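# Lift a plastic card off a box and hold it aloft

## Task

Raise the plastic card from the box and keep it motionless above the table, held between the hands from two opposite sides, with every part of it at least three finger-widths above where it rested on the box. While it is airborne, never press its edges toward each other hard enough that a real card would bend; that fails the task immediately. At the end, no motor of either hand may still show moving in hand_stopped_by, or the task fails.

## Robot and tools

Robot: two arms, left_arm and right_arm, each carrying an identical five-finger right hand (so the hands are not mirrored; every hand axis and number means the same on both). The names are not image sides.

Scene frame (used in results): origin on the table top midway between the arms, +z up, +x out over the table, left_arm on the +y side. Positions in metres, orientation as quaternion wxyz, velocities in m/s and rad/s. Printed positions can be slightly off, more at long reach.

Hand point: a spot fixed to the palm, 0.05 m in front of it, where index pad meets thumb tip in a pinch. Its own axes: +z along the straight fingers (fingers extend 0.06-0.07 m past it), +y out of the palm, +x across the palm toward the little finger. Across the palm the hand spans 0.08 m on the little-finger side and 0.02 m (thumb turned in) to 0.09 m on the thumb side. A wrist bracket on the little-finger side sticks 0.03 m beyond the point along +y and 0.11 m across; it can collide. Rotations, especially about x or y, shift the point slightly.

The row (shared by execute_actions and move): 28 numbers, each in [-1, 1], always for both arms: left_arm dx, dy, dz, rx, ry, rz, then left_gripper little, ring, middle, index, thumb_bend, thumb_turn, force_limit, speed, then the same 14 for right_arm and right_gripper. dx..rz are an offset, not a pose: a displacement from the hand point's measured pose at the start of the action (for a call's first action, the last pose reported), along the hand point's own axes. 1.0 = 0.6 m or 180 degrees; rx, ry, rz form one rotation vector. Every row of an action is measured from that same start pose, not from the row before. Finger values are absolute targets: +1 straight/open, -1 curled shut. thumb_bend +1 straight, -1 fully bent; thumb_turn +1 beside the palm, -1 in front of it facing the fingers. A pinch is roughly index -0.22, thumb_bend -0.75, thumb_turn -0.57. force_limit maps -1..+1 to about 0..10 N at the fingertip (0..15 N for the two thumb motors) and only stops closing motors. speed maps -1..+1 from nearly still to full speed (full travel in 0.6 s). No value means "unchanged": to keep a hand as is, resend its last eight numbers; if none sent yet, use hand_measured plus hand_force_limit and hand_speed.

execute_actions(actions): a list of actions; each action is up to 15 rows, one per 1/30 s step, the last row held for the remaining steps. An empty list just returns state and images. Each step the command is clipped to 100 mm and 16 degrees from the measured pose; the arm then goes no further than that clipped pose, so large shifts need several actions. Motion trails commands by about 0.17 s.

move(target, speed, stop_force, blocking): target is one 28-number row as above, offsets from the pose in the last result that showed one. Each hand point travels straight to its target; all paths finish together, lasting 0.5 to 10 s (cut off at 10 s). speed in m/s, 0.002 to 0.5, default 0.25; rotation capped at twice that in rad/s. Hand numbers are sent at the start. Paths ignore obstacles and the other arm; arms can lag, stray or overspeed near full stretch. stop_force (13 to 80 N, one value for both, not before 0.2 s of scene time) ends an arm's path when its wrist sensor feels that much extra push against the motion for 2 steps; the arm steps back 2 steps and holds. Use it only with slow, non-rotating approaches; the press can briefly exceed it. Omit it when backing away from something. blocking=false returns after 0.5 s while motion continues (not allowed with stop_force); then use wait or stop before other motion. The move: line reports the ending per arm (done, off_target, moving, held, contact, fault) and limits (paced = command clipped, held = steps blocked), plus each point's distance from its target.

wait(seconds): 0 to 10, lets time pass holding commands. stop(): brakes a running move. zoom_image(camera, region): camera is cam_high, cam_left_wrist or cam_right_wrist (all 504x504); region [x0, y0, x1, y1] pixels, at most 504 by 504. show_instructions(): shows the reference images. finished_scene(scene): ends the current scene by its number after the last command is held; irreversible.

Results: per-arm pose and velocity, Hand target lines, joint positions and torques (offset, noisy, nonzero in free air), Wrist force/torque in the end effector's axes (offsets up to about 5.5 N, noise up to 3.4 N, saturating near 100 N; "no reading" is harmless). hand_measured, hand_stopped_by, hand_load_n list six motors in send order. hand_stopped_by words: moving, target, force, stalled, fault (motor dead). hand_load_n is fingertip load, positive when pushed open; near zero means the grip is lost. A motor moves only when its target changes by 0.01 or more, then locks (holding at least 15 N). To tighten, raise force_limit and send a more-closed target; to loosen, send a more-open one. Close slowly (speed -0.9 or lower) for a gentle grip. A "pose unreachable" line means the clearance check altered that arm's command. MOTOR HOT appears from 70 °C; at 85 °C an OVER-TEMPERATURE FAULT brakes that arm.

Avoid: pushing past a firm contact with a stiff arm; torque beyond joint limits (pan/lift 306, elbow 139, wrists 50.2 N m) or any outside force of 150 N, which freezes the arm for 10 s; hard contact between the two arms or hands; knocking anything off the table; dropping or slamming the card; squeezing the card edge to edge; ending with any hand motor still moving. The card may occasionally be nudged by an outside push. The robot keeps its last command while you are composing a reply.

Each tool is called after "Call:" as name(argument=value, ...) on one line, values as JSON.

## Session

Call:
execute_actions(actions=[])

Scene clock: 0.00 s.
left_arm: end_effector_position=(-0.1234, +1.2973, +0.5833) hand_measured=(+1.000, +1.000, +1.000, +1.000, +1.000, +1.000) hand_load_n=(+0.0, +0.0, +0.0, +0.0, +0.0, +0.0) hand_stopped_by=(target, target, target, target, target, target) hand_force_limit=0.00 hand_speed=-0.80 end_effector_quat_wxyz=(+0.044, +0.632, -0.773, -0.027) end_effector_velocity=(-0.000, -0.000, +0.001) end_effector_angular_velocity=(+0.002, -0.001, +0.000) | right_arm: end_effector_position=(+0.0524, -1.2729, +0.6387) hand_measured=(+1.000, +1.000, +1.000, +1.000, +1.000, +1.000) hand_load_n=(+0.0, +0.0, +0.0, +0.0, +0.0, +0.0) hand_stopped_by=(target, target, target, target, target, target) hand_force_limit=0.00 hand_speed=-0.80 end_effector_quat_wxyz=(+0.022, +0.693, +0.711, -0.113) end_effector_velocity=(+0.000, +0.000, -0.001) end_effector_angular_velocity=(+0.001, +0.000, +0.001)
Joint positions: left_arm=[ 1.352 -1.556  1.478  1.702  1.482 -1.775] | right_arm=[-1.815 -1.68   1.438  1.595  1.648 -1.848]
Joint velocities: left_arm=[ 0.001 -0.001 -0.001  0.    -0.     0.   ] | right_arm=[ 0.001 -0.     0.001  0.     0.    -0.   ]
Joint torques (N m, as the arm reports them, + toward a larger angle): no reading
Motor temperatures (°C, as the motors report them): left_arm=[23 24 23 31 28 26] | right_arm=[23 27 22 28 31 28]
Wrist force (N, on the end effector, along its own x y z axes, offset not removed): no reading
Wrist torque (N m, same axes, about the end effector's origin, offset not removed): no reading
Hand target (left_arm): -0.123, +1.297, +0.583; -0.044, -0.632, +0.773, +0.027
Hand target (right_arm): +0.052, -1.273, +0.639; +0.022, +0.693, +0.711, -0.113

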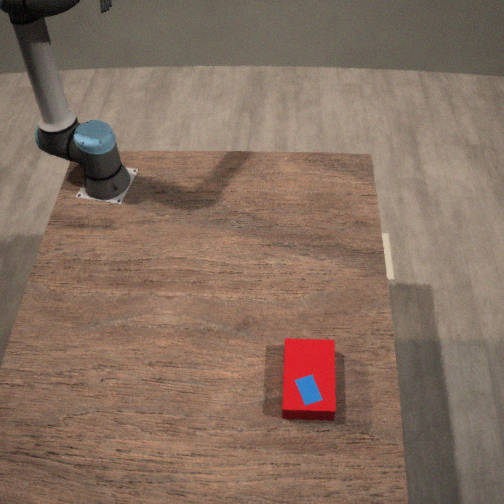

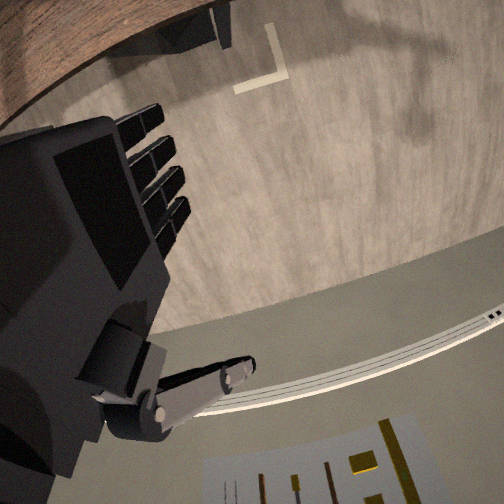

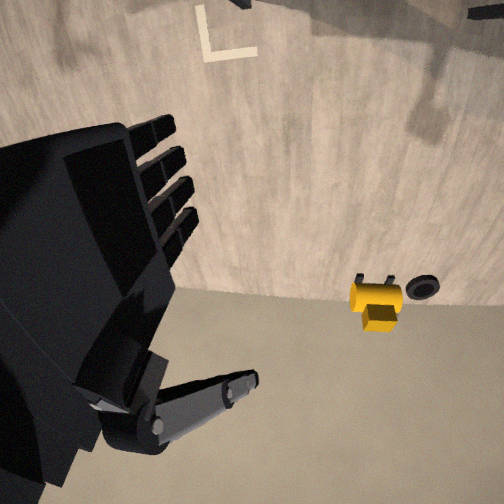

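Call:
zoom_image(camera="cam_high", region=[250, 320, 370, 440])

Region (250, 320, 370, 440) of cam_high's 504x504 image, scaled by 4.200, with more detail than that image has.

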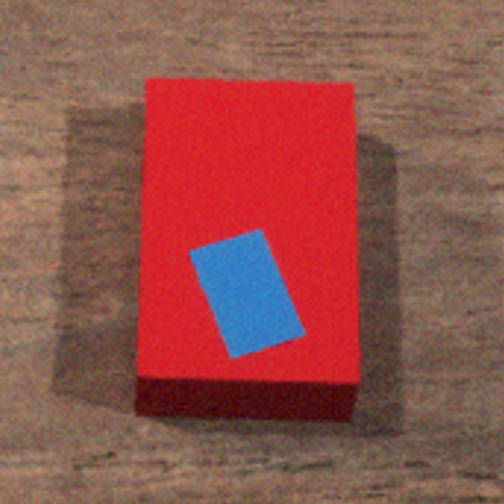

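Call:
move(target=[0,0,0,0,0,0,1,1,1,1,1,1,0,-0.8, 0.937,0.71,0.047,-0.207,0.0577,0.024,1,1,1,1,1,1,0,-0.8], speed=0.4)

Call:
move(target=[0,0,0,0,0,0,1,1,1,1,1,1,0,-0.8, 0.953,0.23,0.614,0,0,0,1,1,1,1,1,1,0,-0.8], speed=0.4)

Call:
zoom_image(camera="cam_high", region=[250, 320, 370, 440])

Scene clock: 25.53 s.
left_arm: end_effector_position=(-0.1234, +1.2973, +0.5833) hand_measured=(+1.000, +1.000, +1.000, +1.000, +1.000, +1.000) hand_load_n=(+0.0, +0.0, +0.0, +0.0, +0.0, +0.0) hand_stopped_by=(target, target, target, target, target, target) hand_force_limit=0.00 hand_speed=-0.80 end_effector_quat_wxyz=(+0.044, +0.632, -0.773, -0.027) end_effector_velocity=(+0.000, +0.000, -0.000) end_effector_angular_velocity=(-0.000, +0.000, -0.000) | right_arm: end_effector_position=(+0.4489, -0.7211, +0.4486) hand_measured=(+1.000, +1.000, +1.000, +1.000, +1.000, +1.000) hand_load_n=(+0.0, +0.0, +0.0, +0.0, +0.0, +0.0) hand_stopped_by=(target, target, target, target, target, target) hand_force_limit=0.00 hand_speed=-0.80 end_effector_quat_wxyz=(+0.182, +0.683, +0.684, +0.182) end_effector_velocity=(+0.000, +0.000, -0.001) end_effector_angular_velocity=(-0.005, +0.006, -0.009)
Joint positions: left_arm=[ 1.352 -1.556  1.478  1.702  1.482 -1.775] | right_arm=[-0.246 -1.868  1.969  0.962  1.449 -0.214]
Joint velocities: left_arm=[-0.  0.  0. -0. -0.  0.] | right_arm=[ 0.011  0.006 -0.003  0.     0.015  0.014]
Joint torques (N m, as the arm reports them, + toward a larger angle): left_arm=[  3.17 -39.73 -35.72   4.82  -1.18   0.69] | right_arm=[ 10.49  -6.64 -55.64  -0.24   2.29   3.95]
Motor temperatures (°C, as the motors report them): left_arm=[23 24 23 31 28 26] | right_arm=[23 27 22 28 31 28]
Wrist force (N, on the end effector, along its own x y z axes, offset not removed): left_arm=[2.8 -0.8 0.0] | right_arm=[2.5 -5.5 2.8]
Wrist torque (N m, same axes, about the end effector's origin, offset not removed): left_arm=[0.17 -0.57 0.34] | right_arm=[-0.97 -0.67 -0.28]
Hand target (left_arm): -0.123, +1.297, +0.583; -0.044, -0.632, +0.773, +0.027
Hand target (right_arm): +0.449, -0.721, +0.449; +0.182, +0.683, +0.683, +0.182
Off the commanded pose (left_arm): 0.000 m, 0 deg.
Off the commanded pose (right_arm): 0.002 m, 0 deg.
move: done

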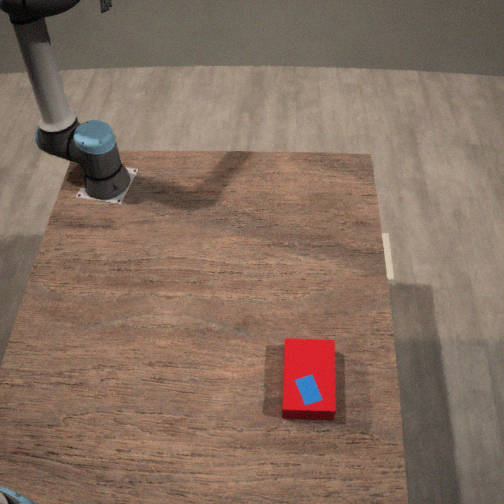

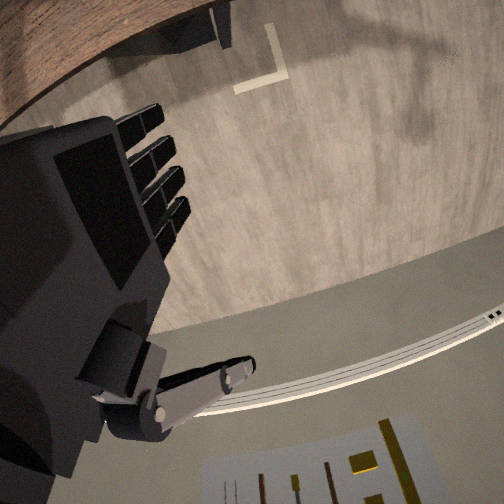

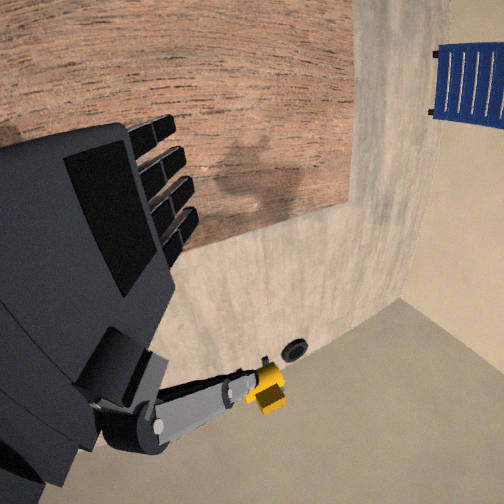

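Scene clock: 27.93 s.
left_arm: end_effector_position=(-0.1234, +1.2973, +0.5833) hand_measured=(+1.000, +1.000, +1.000, +1.000, +1.000, +1.000) hand_load_n=(+0.0, +0.0, +0.0, +0.0, +0.0, +0.0) hand_stopped_by=(target, target, target, target, target, target) hand_force_limit=0.00 hand_speed=-0.80 end_effector_quat_wxyz=(+0.044, +0.632, -0.773, -0.027) end_effector_velocity=(-0.001, -0.000, -0.001) end_effector_angular_velocity=(-0.002, +0.001, +0.001) | right_arm: end_effector_position=(+0.7511, -0.1493, +0.1975) hand_measured=(+1.000, +1.000, +1.000, +1.000, +1.000, +1.000) hand_load_n=(+0.0, +0.0, +0.0, +0.0, +0.0, +0.0) hand_stopped_by=(target, target, target, target, target, target) hand_force_limit=0.00 hand_speed=-0.80 end_effector_quat_wxyz=(+0.182, +0.683, +0.684, +0.182) end_effector_velocity=(+0.001, +0.002, -0.001) end_effector_angular_velocity=(-0.002, +0.002, +0.000)
Joint positions: left_arm=[ 1.352 -1.556  1.478  1.702  1.482 -1.775] | right_arm=[ 0.633 -0.738  0.991  0.885  1.87   0.566]
Joint velocities: left_arm=[ 0.002  0.     0.002 -0.     0.     0.   ] | right_arm=[ 0.001  0.005 -0.007  0.005  0.001  0.001]
Joint torques (N m, as the arm reports them, + toward a larger angle): left_arm=[  3.28 -38.71 -37.07   4.33  -1.13   0.87] | right_arm=[  13.61 -107.64  -51.61    4.51    3.11    3.73]
Motor temperatures (°C, as the motors report them): left_arm=[23 24 23 31 28 26] | right_arm=[23 27 22 28 31 28]
Wrist force (N, on the end effector, along its own x y z axes, offset not removed): left_arm=[4.8 -3.7 2.5] | right_arm=[0.6 -4.1 -5.7]
Wrist torque (N m, same axes, about the end effector's origin, offset not removed): left_arm=[-0.39 -0.76 0.28] | right_arm=[-0.31 0.28 -0.54]
Hand target (left_arm): -0.123, +1.297, +0.583; -0.044, -0.632, +0.773, +0.027
Hand target (right_arm): +0.751, -0.149, +0.197; +0.182, +0.683, +0.684, +0.182
Off the commanded pose (left_arm): 0.000 m, 0 deg.
Off the commanded pose (right_arm): 0.001 m, 0 deg.
move: done

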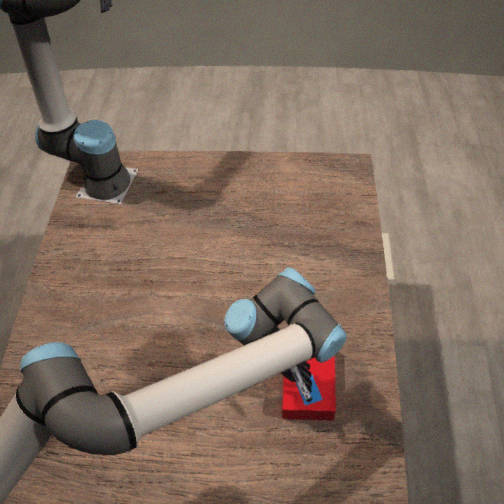

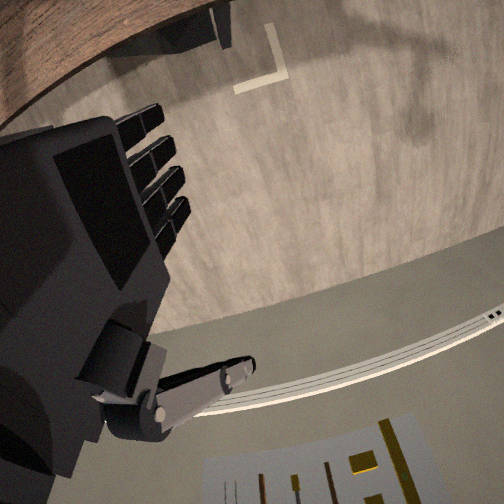

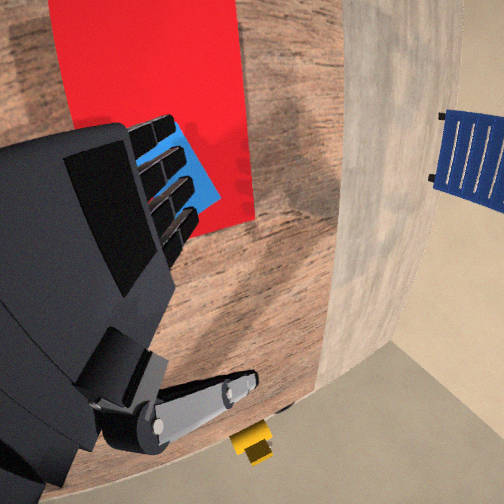

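Region (250, 320, 370, 440) of cam_high's 504x504 image, scaled by 4.200, with more detail than that image has.

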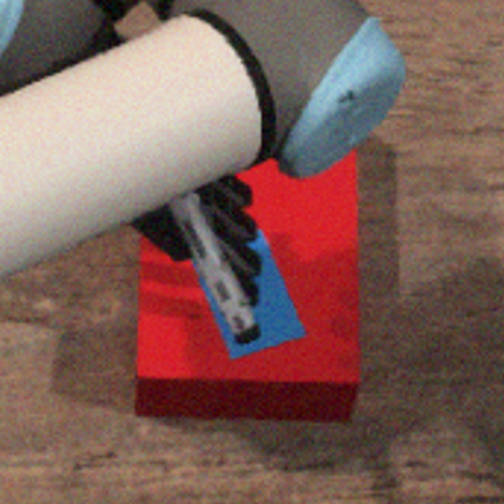

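Call:
move(target=[0,0,0,0,0,0,1,1,1,1,1,1,0,-0.8, 0.013,-0.0095,0.033,0,0,0,1,1,1,1,1,1,0,-0.8], speed=0.05)

Call:
move(target=[0,0,0,0,0,0,1,1,1,1,1,1,0,-0.8, 0,-0.0333,0.0577,0,0,0,1,1,1,1,1,1,0,-0.8], speed=0.006, stop_force=13)

Call:
zoom_image(camera="cam_high", region=[250, 320, 370, 440])

Scene clock: 40.13 s.
left_arm: end_effector_position=(-0.1234, +1.2973, +0.5833) hand_measured=(+1.000, +1.000, +1.000, +1.000, +1.000, +1.000) hand_load_n=(+0.0, +0.0, +0.0, +0.0, +0.0, +0.0) hand_stopped_by=(target, target, target, target, target, target) hand_force_limit=0.00 hand_speed=-0.80 end_effector_quat_wxyz=(+0.044, +0.632, -0.773, -0.027) end_effector_velocity=(-0.000, +0.000, -0.000) end_effector_angular_velocity=(-0.001, +0.001, -0.000) | right_arm: end_effector_position=(+0.7560, -0.1416, +0.1776) hand_measured=(+1.000, +1.000, +1.000, +1.000, +1.000, +1.000) hand_load_n=(+0.0, +0.0, +0.0, +0.0, +0.0, +0.0) hand_stopped_by=(target, target, target, target, target, target) hand_force_limit=0.00 hand_speed=-0.80 end_effector_quat_wxyz=(+0.182, +0.683, +0.684, +0.182) end_effector_velocity=(-0.000, +0.001, -0.001) end_effector_angular_velocity=(+0.001, +0.001, +0.001)
Joint positions: left_arm=[ 1.352 -1.556  1.478  1.702  1.482 -1.775] | right_arm=[ 0.636 -0.71   0.977  0.873  1.871  0.57 ]
Joint velocities: left_arm=[ 0.  0.  0. -0. -0.  0.] | right_arm=[ 0.     0.002 -0.001 -0.    -0.001  0.   ]
Joint torques (N m, as the arm reports them, + toward a larger angle): left_arm=[  4.25 -39.2  -37.31   4.4   -1.37   0.52] | right_arm=[  14.08 -105.99  -51.4    -0.19    3.22    3.56]
Motor temperatures (°C, as the motors report them): left_arm=[23 24 23 31 28 26] | right_arm=[23 27 22 28 31 28]
Wrist force (N, on the end effector, along its own x y z axes, offset not removed): left_arm=[3.2 -5.1 2.8] | right_arm=[-1.1 -1.5 -5.9]
Wrist torque (N m, same axes, about the end effector's origin, offset not removed): left_arm=[-0.75 -0.69 0.18] | right_arm=[0.33 0.37 -0.52]
Hand target (left_arm): -0.123, +1.297, +0.583; -0.044, -0.632, +0.773, +0.027
Hand target (right_arm): +0.756, -0.142, +0.177; +0.182, +0.683, +0.684, +0.182
Off the commanded pose (left_arm): 0.000 m, 0 deg.
Off the commanded pose (right_arm): 0.000 m, 0 deg.
move: done

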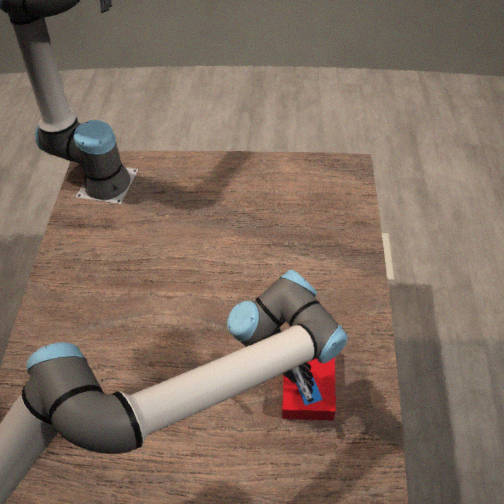

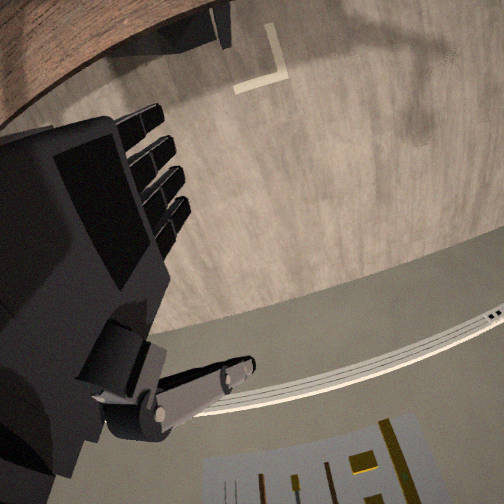

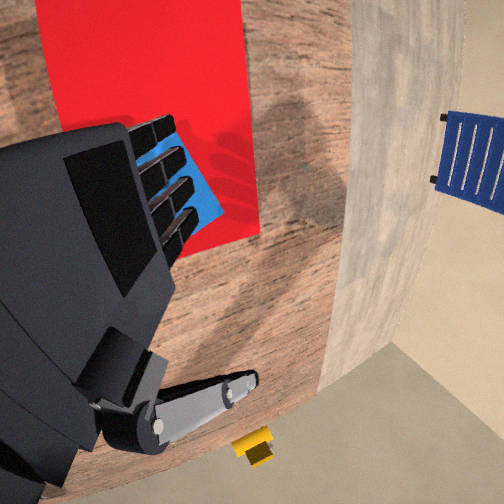

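Scene clock: 43.20 s.
left_arm: end_effector_position=(-0.1234, +1.2973, +0.5833) hand_measured=(+1.000, +1.000, +1.000, +1.000, +1.000, +1.000) hand_load_n=(+0.0, +0.0, +0.0, +0.0, +0.0, +0.0) hand_stopped_by=(target, target, target, target, target, target) hand_force_limit=0.00 hand_speed=-0.80 end_effector_quat_wxyz=(+0.044, +0.632, -0.773, -0.027) end_effector_velocity=(-0.001, +0.000, +0.000) end_effector_angular_velocity=(+0.001, -0.000, +0.001) | right_arm: end_effector_position=(+0.7559, -0.1416, +0.1613) hand_measured=(+1.000, +1.000, +1.000, +1.000, +1.000, +1.000) hand_load_n=(+0.0, +0.0, -8.0, +0.0, +0.0, +0.0) hand_stopped_by=(target, target, target, target, target, target) hand_force_limit=0.00 hand_speed=-0.80 end_effector_quat_wxyz=(+0.182, +0.683, +0.684, +0.182) end_effector_velocity=(+0.000, -0.001, +0.001) end_effector_angular_velocity=(-0.000, +0.001, -0.001)
Joint positions: left_arm=[ 1.352 -1.556  1.478  1.702  1.482 -1.775] | right_arm=[ 0.637 -0.702  0.991  0.85   1.871  0.57 ]
Joint velocities: left_arm=[ 0.001  0.    -0.001  0.     0.     0.   ] | right_arm=[-0.001 -0.001 -0.001  0.002  0.     0.   ]
Joint torques (N m, as the arm reports them, + toward a larger angle): left_arm=[  1.59 -41.81 -36.8    4.53  -0.79   0.69] | right_arm=[   9.79 -104.7   -41.46    4.37    1.16    3.63]
Motor temperatures (°C, as the motors report them): left_arm=[23 24 23 31 28 26] | right_arm=[23 27 22 28 31 28]
Wrist force (N, on the end effector, along its own x y z axes, offset not removed): left_arm=[2.3 -1.5 -1.0] | right_arm=[7.4 3.3 -23.1]
Wrist torque (N m, same axes, about the end effector's origin, offset not removed): left_arm=[-0.03 -0.43 0.18] | right_arm=[0.37 -0.41 0.21]
Hand target (left_arm): -0.123, +1.297, +0.583; -0.044, -0.632, +0.773, +0.027
Hand target (right_arm): +0.756, -0.142, +0.162; +0.182, +0.683, +0.684, +0.182
Off the commanded pose (left_arm): 0.000 m, 0 deg.
Off the commanded pose (right_arm): 0.024 m, 0 deg.
move: contact (right_arm)

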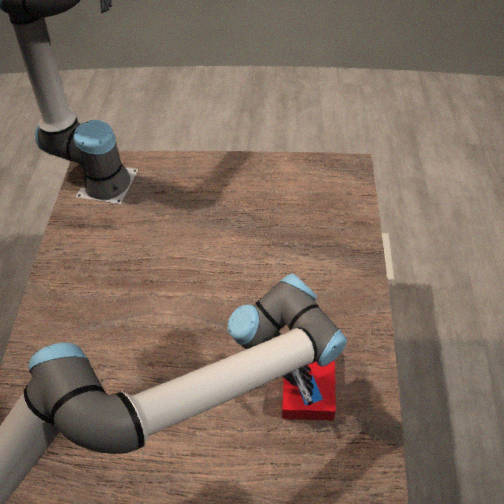

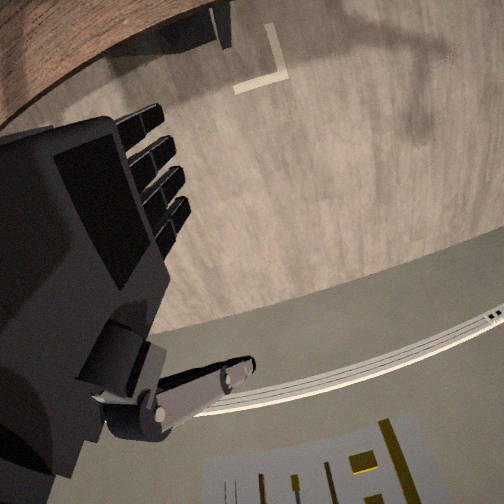

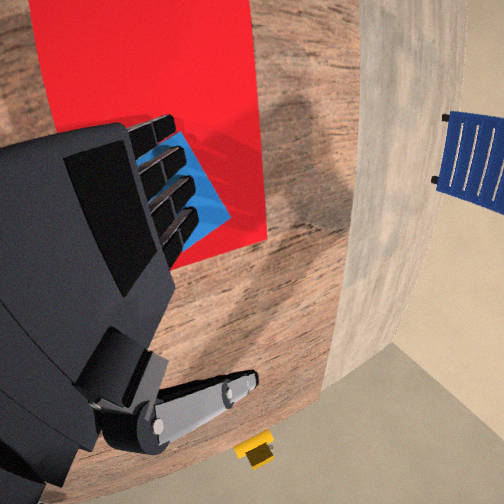

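Region (250, 320, 370, 440) of cam_high's 504x504 image, scaled by 4.200, with more detail than that image has.

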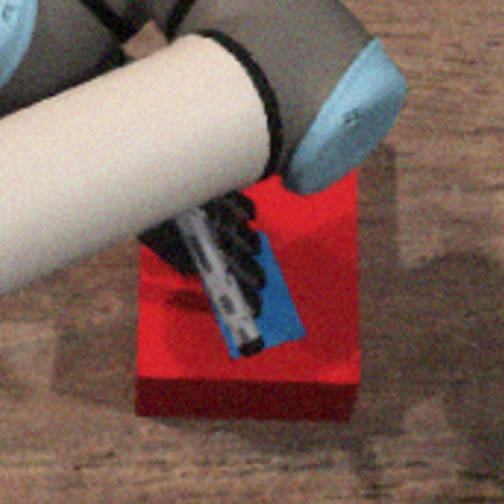

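Call:
move(target=[0,0,0,0,0,0,1,1,1,1,1,1,0,-0.8, 0,-0.0862,-0.0508,0,0,0,1,1,1,1,1,1,0,-0.8], speed=0.03)

Call:
zoom_image(camera="cam_high", region=[250, 320, 370, 440])

Scene clock: 53.70 s.
left_arm: end_effector_position=(-0.1234, +1.2973, +0.5833) hand_measured=(+1.000, +1.000, +1.000, +1.000, +1.000, +1.000) hand_load_n=(+0.0, +0.0, +0.0, +0.0, +0.0, +0.0) hand_stopped_by=(target, target, target, target, target, target) hand_force_limit=0.00 hand_speed=-0.80 end_effector_quat_wxyz=(+0.044, +0.632, -0.773, -0.027) end_effector_velocity=(-0.001, -0.000, -0.000) end_effector_angular_velocity=(-0.000, +0.000, +0.001) | right_arm: end_effector_position=(+0.6960, -0.1417, +0.1620) hand_measured=(+1.000, +1.000, +1.000, +1.000, +1.000, +1.000) hand_load_n=(+0.0, +0.0, -3.5, +0.0, +0.0, +0.0) hand_stopped_by=(target, target, target, target, target, target) hand_force_limit=0.00 hand_speed=-0.80 end_effector_quat_wxyz=(+0.182, +0.683, +0.684, +0.182) end_effector_velocity=(-0.001, -0.000, +0.001) end_effector_angular_velocity=(+0.000, -0.003, -0.001)
Joint positions: left_arm=[ 1.352 -1.556  1.478  1.702  1.482 -1.775] | right_arm=[ 0.678 -0.772  1.121  0.802  1.889  0.609]
Joint velocities: left_arm=[ 0.001 -0.001  0.001 -0.    -0.     0.   ] | right_arm=[ 0.001 -0.001  0.002 -0.002  0.002  0.002]
Joint torques (N m, as the arm reports them, + toward a larger angle): left_arm=[  4.87 -39.63 -37.29   4.61  -1.24   0.2 ] | right_arm=[  11.53 -115.46  -29.44    0.23    2.72    3.82]
Motor temperatures (°C, as the motors report them): left_arm=[23 24 23 31 28 26] | right_arm=[23 27 22 28 31 28]
Wrist force (N, on the end effector, along its own x y z axes, offset not removed): left_arm=[2.0 -3.4 4.9] | right_arm=[5.0 4.5 -5.4]
Wrist torque (N m, same axes, about the end effector's origin, offset not removed): left_arm=[-0.55 -0.59 0.19] | right_arm=[0.32 -0.61 0.08]
Hand target (left_arm): -0.123, +1.297, +0.583; -0.044, -0.632, +0.773, +0.027
Hand target (right_arm): +0.696, -0.142, +0.162; +0.182, +0.683, +0.684, +0.182
Off the commanded pose (left_arm): 0.000 m, 0 deg.
Off the commanded pose (right_arm): 0.000 m, 0 deg.
move: done

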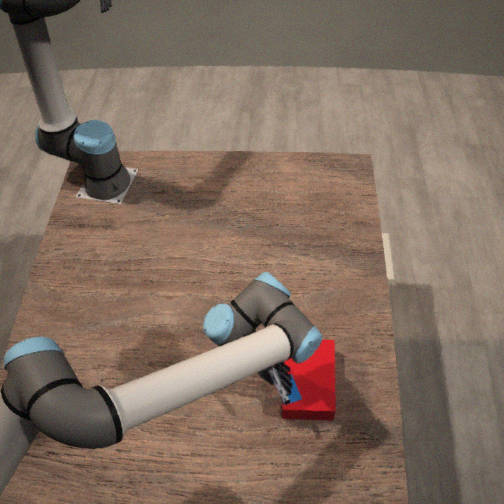

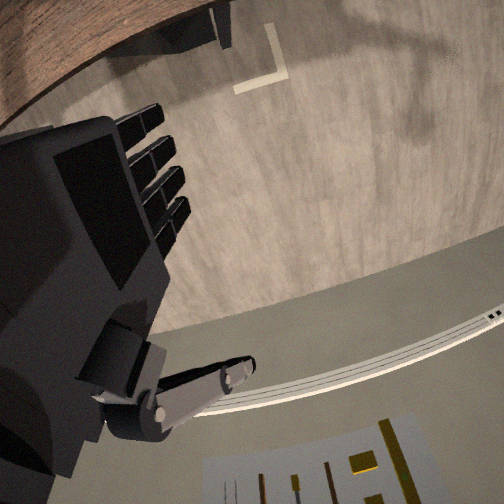

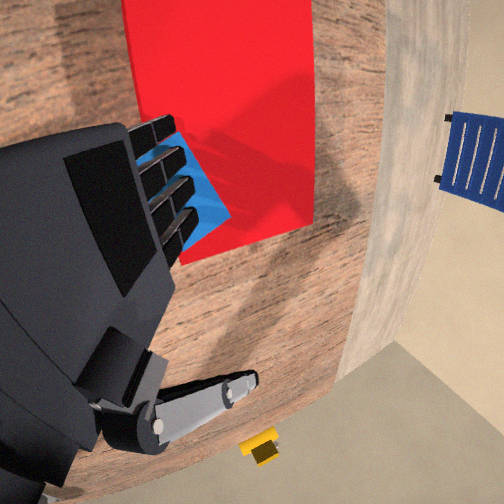

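Region (250, 320, 370, 440) of cam_high's 504x504 image, scaled by 4.200, with more detail than that image has.

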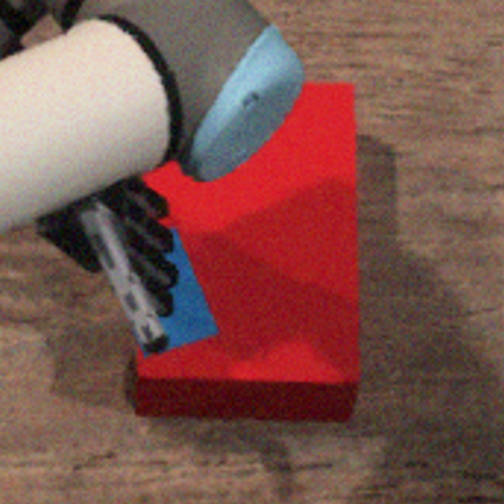

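Call:
move(target=[0,0,0,0,0,0,1,1,1,1,1,1,0,-0.8, 0,-0.0072,-0.0042,0,0,0,1,1,1,1,1,1,0,-0.8], speed=0.02)

Call:
move(target=[0,0,0,0,0,0,1,1,1,1,1,1,0,-0.8, 0,0.02,-0.056,0,0,0,1,1,1,1,1,1,0,-0.8], speed=0.08)

Call:
move(target=[0,0,0,0,0,0,1,1,1,1,1,1,0,-0.8, 0.065,-0.177,0.027,0.0556,0,0,-1,-1,-1,0.2,-0.55,-0.57,0,0.3], speed=0.15)

Call:
move(target=[0,0,0,0,0,0,1,1,1,1,1,1,0,-0.8, 0,-0.031,0.086,0,0,0,-1,-1,-1,0.2,-0.55,-0.57,0,0.3], speed=0.1)

Call:
zoom_image(camera="cam_high", region=[230, 340, 320, 430])

Call:
zoom_image(camera="cam_right_wrist", region=[180, 120, 400, 340])

Scene clock: 74.80 s.
left_arm: end_effector_position=(-0.1234, +1.2973, +0.5833) hand_measured=(+1.000, +1.000, +1.000, +1.000, +1.000, +1.000) hand_load_n=(+0.0, +0.0, +0.0, +0.0, +0.0, +0.0) hand_stopped_by=(target, target, target, target, target, target) hand_force_limit=0.00 hand_speed=-0.80 end_effector_quat_wxyz=(+0.044, +0.632, -0.773, -0.027) end_effector_velocity=(-0.001, +0.000, +0.000) end_effector_angular_velocity=(+0.001, -0.000, +0.001) | right_arm: end_effector_position=(+0.6912, -0.1417, +0.1620) hand_measured=(+1.000, +1.000, +1.000, +1.000, +1.000, +1.000) hand_load_n=(+0.0, +0.0, -3.0, +0.0, +0.0, +0.0) hand_stopped_by=(target, target, target, target, target, target) hand_force_limit=0.00 hand_speed=-0.80 end_effector_quat_wxyz=(+0.182, +0.683, +0.684, +0.182) end_effector_velocity=(-0.000, -0.002, -0.000) end_effector_angular_velocity=(-0.001, +0.000, -0.001)
Joint positions: left_arm=[ 1.352 -1.556  1.478  1.702  1.482 -1.775] | right_arm=[ 0.681 -0.777  1.131  0.799  1.89   0.613]
Joint velocities: left_arm=[ 0.001  0.    -0.001 -0.     0.    -0.   ] | right_arm=[-0.001 -0.002  0.004 -0.001  0.     0.   ]
Joint torques (N m, as the arm reports them, + toward a larger angle): left_arm=[  1.88 -38.91 -37.01   4.91  -0.92   0.78] | right_arm=[  12.99 -116.05  -27.94    0.8     2.92    3.13]
Motor temperatures (°C, as the motors report them): left_arm=[23 24 23 31 28 26] | right_arm=[23 27 22 28 31 28]
Wrist force (N, on the end effector, along its own x y z axes, offset not removed): left_arm=[2.3 -4.3 0.1] | right_arm=[-3.4 3.1 -3.0]
Wrist torque (N m, same axes, about the end effector's origin, offset not removed): left_arm=[-0.47 -0.41 0.17] | right_arm=[0.05 0.64 -0.27]
Hand target (left_arm): -0.123, +1.297, +0.583; -0.044, -0.632, +0.773, +0.027
Hand target (right_arm): +0.691, -0.142, +0.162; +0.182, +0.683, +0.684, +0.182
Off the commanded pose (left_arm): 0.000 m, 0 deg.
Off the commanded pose (right_arm): 0.000 m, 0 deg.
move: done

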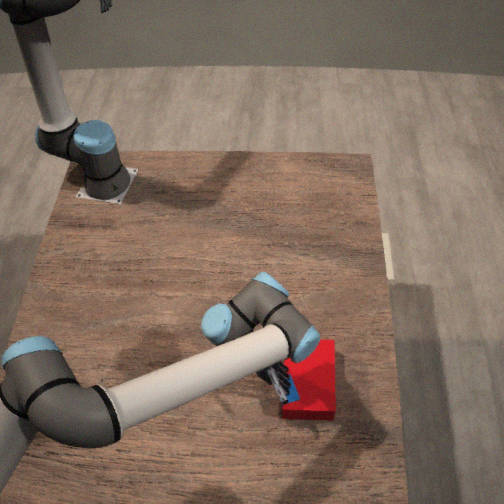

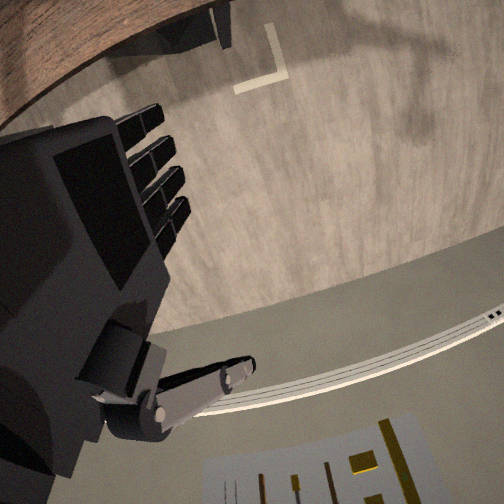

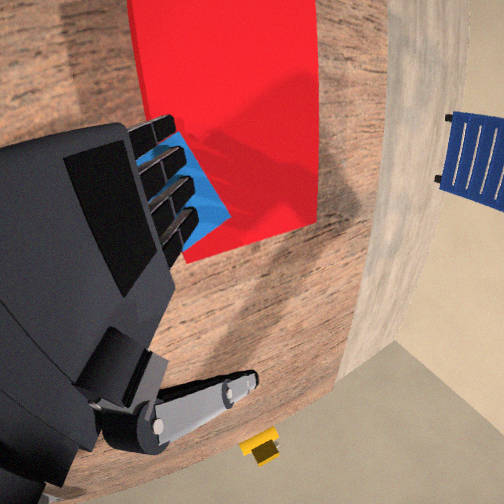

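Scene clock: 75.67 s.
left_arm: end_effector_position=(-0.1234, +1.2973, +0.5833) hand_measured=(+1.000, +1.000, +1.000, +1.000, +1.000, +1.000) hand_load_n=(+0.0, +0.0, +0.0, +0.0, +0.0, +0.0) hand_stopped_by=(target, target, target, target, target, target) hand_force_limit=0.00 hand_speed=-0.80 end_effector_quat_wxyz=(+0.044, +0.632, -0.773, -0.027) end_effector_velocity=(-0.000, +0.000, -0.000) end_effector_angular_velocity=(-0.000, -0.000, +0.000) | right_arm: end_effector_position=(+0.6848, -0.1417, +0.1970) hand_measured=(+1.000, +1.000, +1.000, +1.000, +1.000, +1.000) hand_load_n=(+0.0, +0.0, +0.0, +0.0, +0.0, +0.0) hand_stopped_by=(target, target, target, target, target, target) hand_force_limit=0.00 hand_speed=-0.80 end_effector_quat_wxyz=(+0.182, +0.683, +0.684, +0.182) end_effector_velocity=(-0.001, +0.001, +0.002) end_effector_angular_velocity=(-0.000, +0.001, +0.001)
Joint positions: left_arm=[ 1.352 -1.556  1.478  1.702  1.482 -1.775] | right_arm=[ 0.686 -0.805  1.116  0.843  1.892  0.617]
Joint velocities: left_arm=[ 0.  0.  0. -0.  0.  0.] | right_arm=[ 0.001 -0.001 -0.001  0.003 -0.    -0.   ]
Joint torques (N m, as the arm reports them, + toward a larger angle): left_arm=[  4.53 -41.27 -36.49   4.39  -1.18   0.77] | right_arm=[  11.14 -117.39  -50.63    4.95    3.36    3.45]
Motor temperatures (°C, as the motors report them): left_arm=[23 24 23 31 28 26] | right_arm=[23 27 22 28 31 28]
Wrist force (N, on the end effector, along its own x y z axes, offset not removed): left_arm=[1.6 -0.8 -2.2] | right_arm=[-2.7 -1.5 3.4]
Wrist torque (N m, same axes, about the end effector's origin, offset not removed): left_arm=[0.19 -0.16 0.24] | right_arm=[-0.55 0.47 -0.65]
Hand target (left_arm): -0.123, +1.297, +0.583; -0.044, -0.632, +0.773, +0.027
Hand target (right_arm): +0.685, -0.142, +0.197; +0.182, +0.683, +0.684, +0.182
Off the commanded pose (left_arm): 0.000 m, 0 deg.
Off the commanded pose (right_arm): 0.000 m, 0 deg.
move: done

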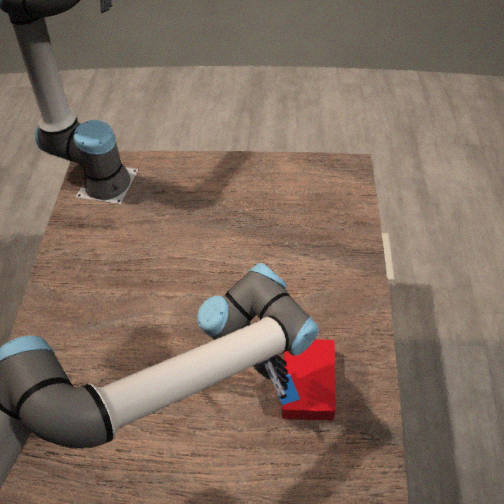

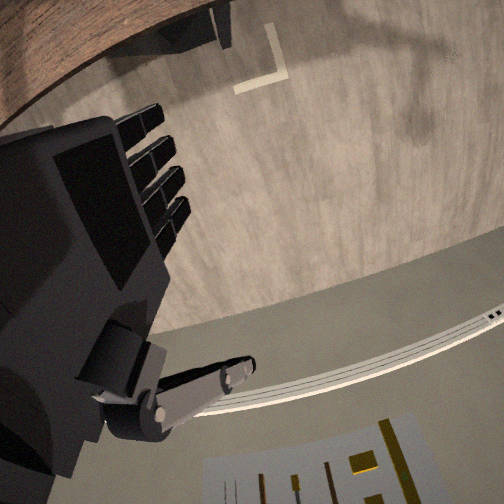

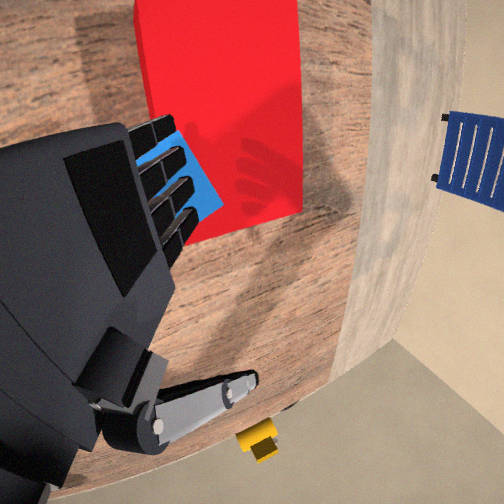

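Scene clock: 77.07 s.
left_arm: end_effector_position=(-0.1234, +1.2973, +0.5833) hand_measured=(+1.000, +1.000, +1.000, +1.000, +1.000, +1.000) hand_load_n=(+0.0, +0.0, +0.0, +0.0, +0.0, +0.0) hand_stopped_by=(target, target, target, target, target, target) hand_force_limit=0.00 hand_speed=-0.80 end_effector_quat_wxyz=(+0.044, +0.632, -0.773, -0.027) end_effector_velocity=(-0.001, +0.000, +0.001) end_effector_angular_velocity=(+0.002, -0.001, +0.001) | right_arm: end_effector_position=(+0.6008, -0.1030, +0.1300) hand_measured=(-1.000, -1.000, -1.000, +0.200, -0.550, -0.570) hand_load_n=(+0.0, +0.0, +0.0, +0.0, +0.0, +0.0) hand_stopped_by=(target, target, target, target, target, target) hand_force_limit=0.00 hand_speed=0.30 end_effector_quat_wxyz=(+0.122, +0.696, +0.697, +0.121) end_effector_velocity=(-0.000, +0.001, +0.001) end_effector_angular_velocity=(+0.000, -0.001, +0.001)
Joint positions: left_arm=[ 1.352 -1.556  1.478  1.702  1.482 -1.775] | right_arm=[ 0.755 -0.754  1.129  0.941  1.806  0.725]
Joint velocities: left_arm=[ 0.001 -0.    -0.002 -0.     0.     0.   ] | right_arm=[ 0.001 -0.    -0.001 -0.     0.001 -0.   ]
Joint torques (N m, as the arm reports them, + toward a larger angle): left_arm=[  4.48 -42.11 -37.14   4.54  -1.55   0.44] | right_arm=[  12.63 -100.51  -36.85    5.45   -2.38    3.48]
Motor temperatures (°C, as the motors report them): left_arm=[23 24 23 31 28 26] | right_arm=[23 27 22 28 31 28]
Wrist force (N, on the end effector, along its own x y z axes, offset not removed): left_arm=[0.6 -2.7 1.0] | right_arm=[-1.5 -7.6 6.6]
Wrist torque (N m, same axes, about the end effector's origin, offset not removed): left_arm=[-0.33 -0.25 0.13] | right_arm=[-1.45 -0.01 -0.54]
Hand target (left_arm): -0.123, +1.297, +0.583; -0.044, -0.632, +0.773, +0.027
Hand target (right_arm): +0.601, -0.103, +0.130; +0.122, +0.696, +0.697, +0.121
Off the commanded pose (left_arm): 0.000 m, 0 deg.
Off the commanded pose (right_arm): 0.000 m, 0 deg.
move: done

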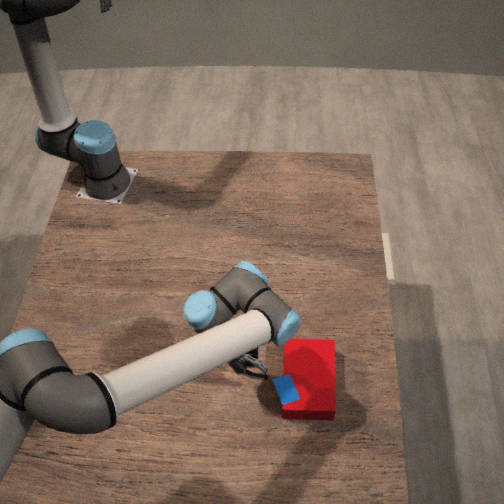

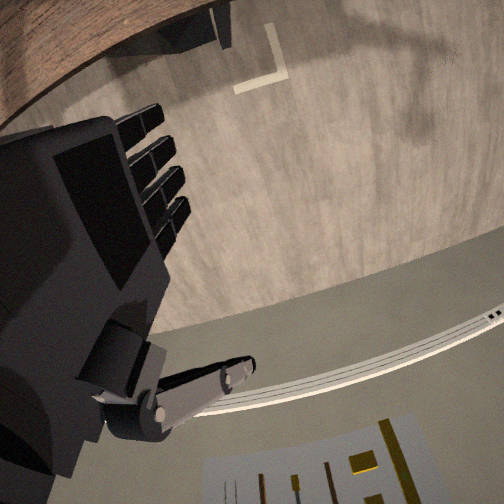

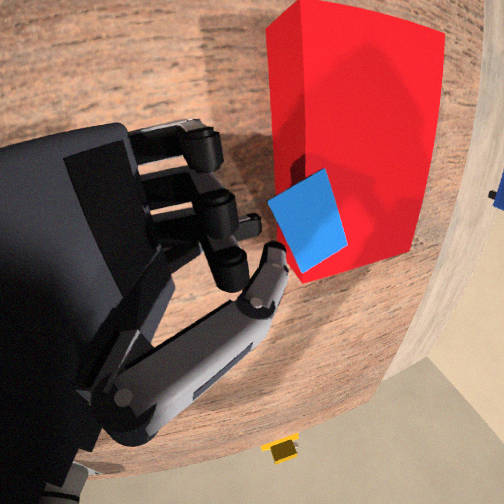

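Scene clock: 78.03 s.
left_arm: end_effector_position=(-0.1234, +1.2973, +0.5833) hand_measured=(+1.000, +1.000, +1.000, +1.000, +1.000, +1.000) hand_load_n=(+0.0, +0.0, +0.0, +0.0, +0.0, +0.0) hand_stopped_by=(target, target, target, target, target, target) hand_force_limit=0.00 hand_speed=-0.80 end_effector_quat_wxyz=(+0.044, +0.632, -0.773, -0.027) end_effector_velocity=(-0.000, -0.000, -0.000) end_effector_angular_velocity=(-0.001, +0.000, +0.000) | right_arm: end_effector_position=(+0.6008, -0.1030, +0.0754) hand_measured=(-1.000, -1.000, -1.000, +0.200, -0.550, -0.570) hand_load_n=(+0.0, +0.0, +0.0, +0.0, +0.0, +0.0) hand_stopped_by=(target, target, target, target, target, target) hand_force_limit=0.00 hand_speed=0.30 end_effector_quat_wxyz=(+0.122, +0.696, +0.697, +0.121) end_effector_velocity=(+0.001, -0.001, -0.002) end_effector_angular_velocity=(-0.001, +0.001, -0.001)
Joint positions: left_arm=[ 1.352 -1.556  1.478  1.702  1.482 -1.775] | right_arm=[ 0.755 -0.715  1.16   0.87   1.806  0.725]
Joint velocities: left_arm=[ 0.     0.     0.001 -0.     0.     0.   ] | right_arm=[-0.002  0.001  0.001 -0.002 -0.    -0.001]
Joint torques (N m, as the arm reports them, + toward a larger angle): left_arm=[  4.72 -41.44 -37.74   4.35  -0.96   0.85] | right_arm=[ -9.46 -98.66 -29.63   0.61  -2.29   0.77]
Motor temperatures (°C, as the motors report them): left_arm=[23 24 23 31 28 26] | right_arm=[23 27 22 28 31 28]
Wrist force (N, on the end effector, along its own x y z axes, offset not removed): left_arm=[5.7 -1.3 -0.9] | right_arm=[0.2 -4.2 -2.1]
Wrist torque (N m, same axes, about the end effector's origin, offset not removed): left_arm=[0.07 -0.97 0.50] | right_arm=[-0.45 0.10 -0.49]
Hand target (left_arm): -0.123, +1.297, +0.583; -0.044, -0.632, +0.773, +0.027
Hand target (right_arm): +0.601, -0.103, +0.075; +0.122, +0.696, +0.697, +0.121
Off the commanded pose (left_arm): 0.000 m, 0 deg.
Off the commanded pose (right_arm): 0.000 m, 0 deg.
move: done

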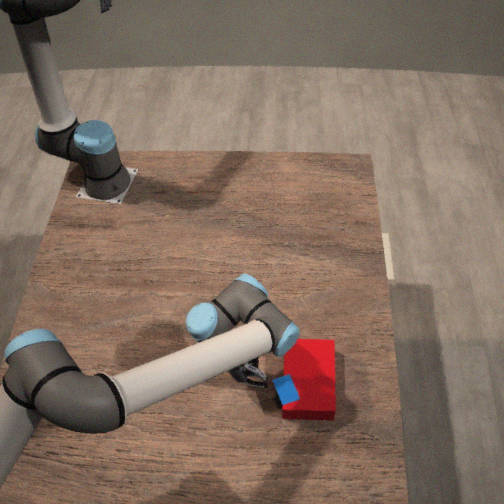

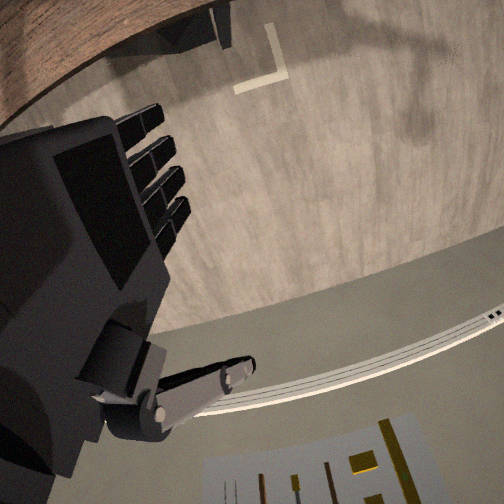

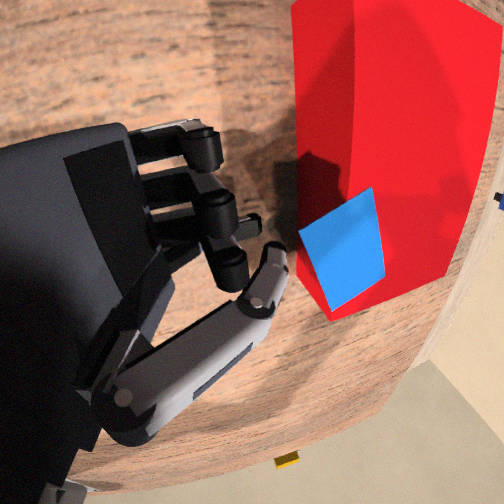

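Region (230, 340, 320, 430) of cam_high's 504x504 image, scaled by 5.600, with more detail than that image has.

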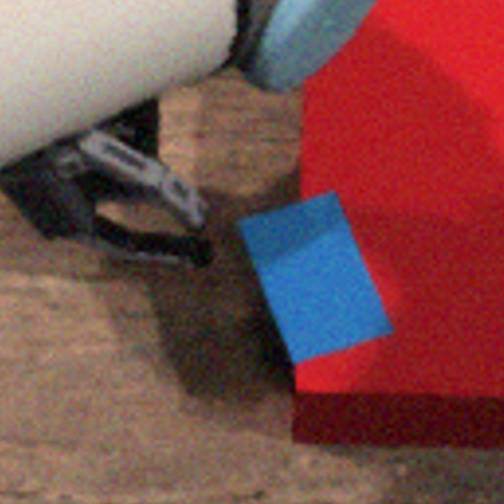

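Region (180, 120, 400, 340) of cam_right_wrist's 504x504 image, scaled by 2.291, with more detail than that image has.

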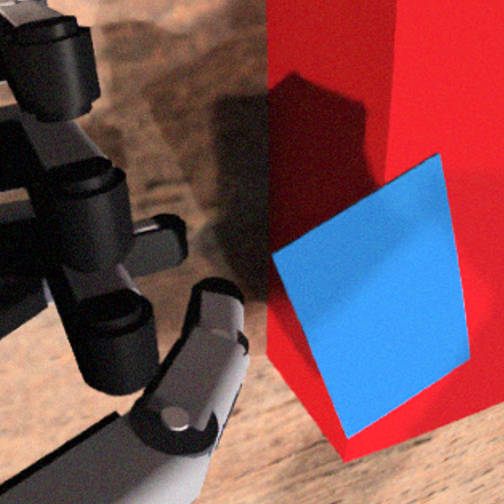

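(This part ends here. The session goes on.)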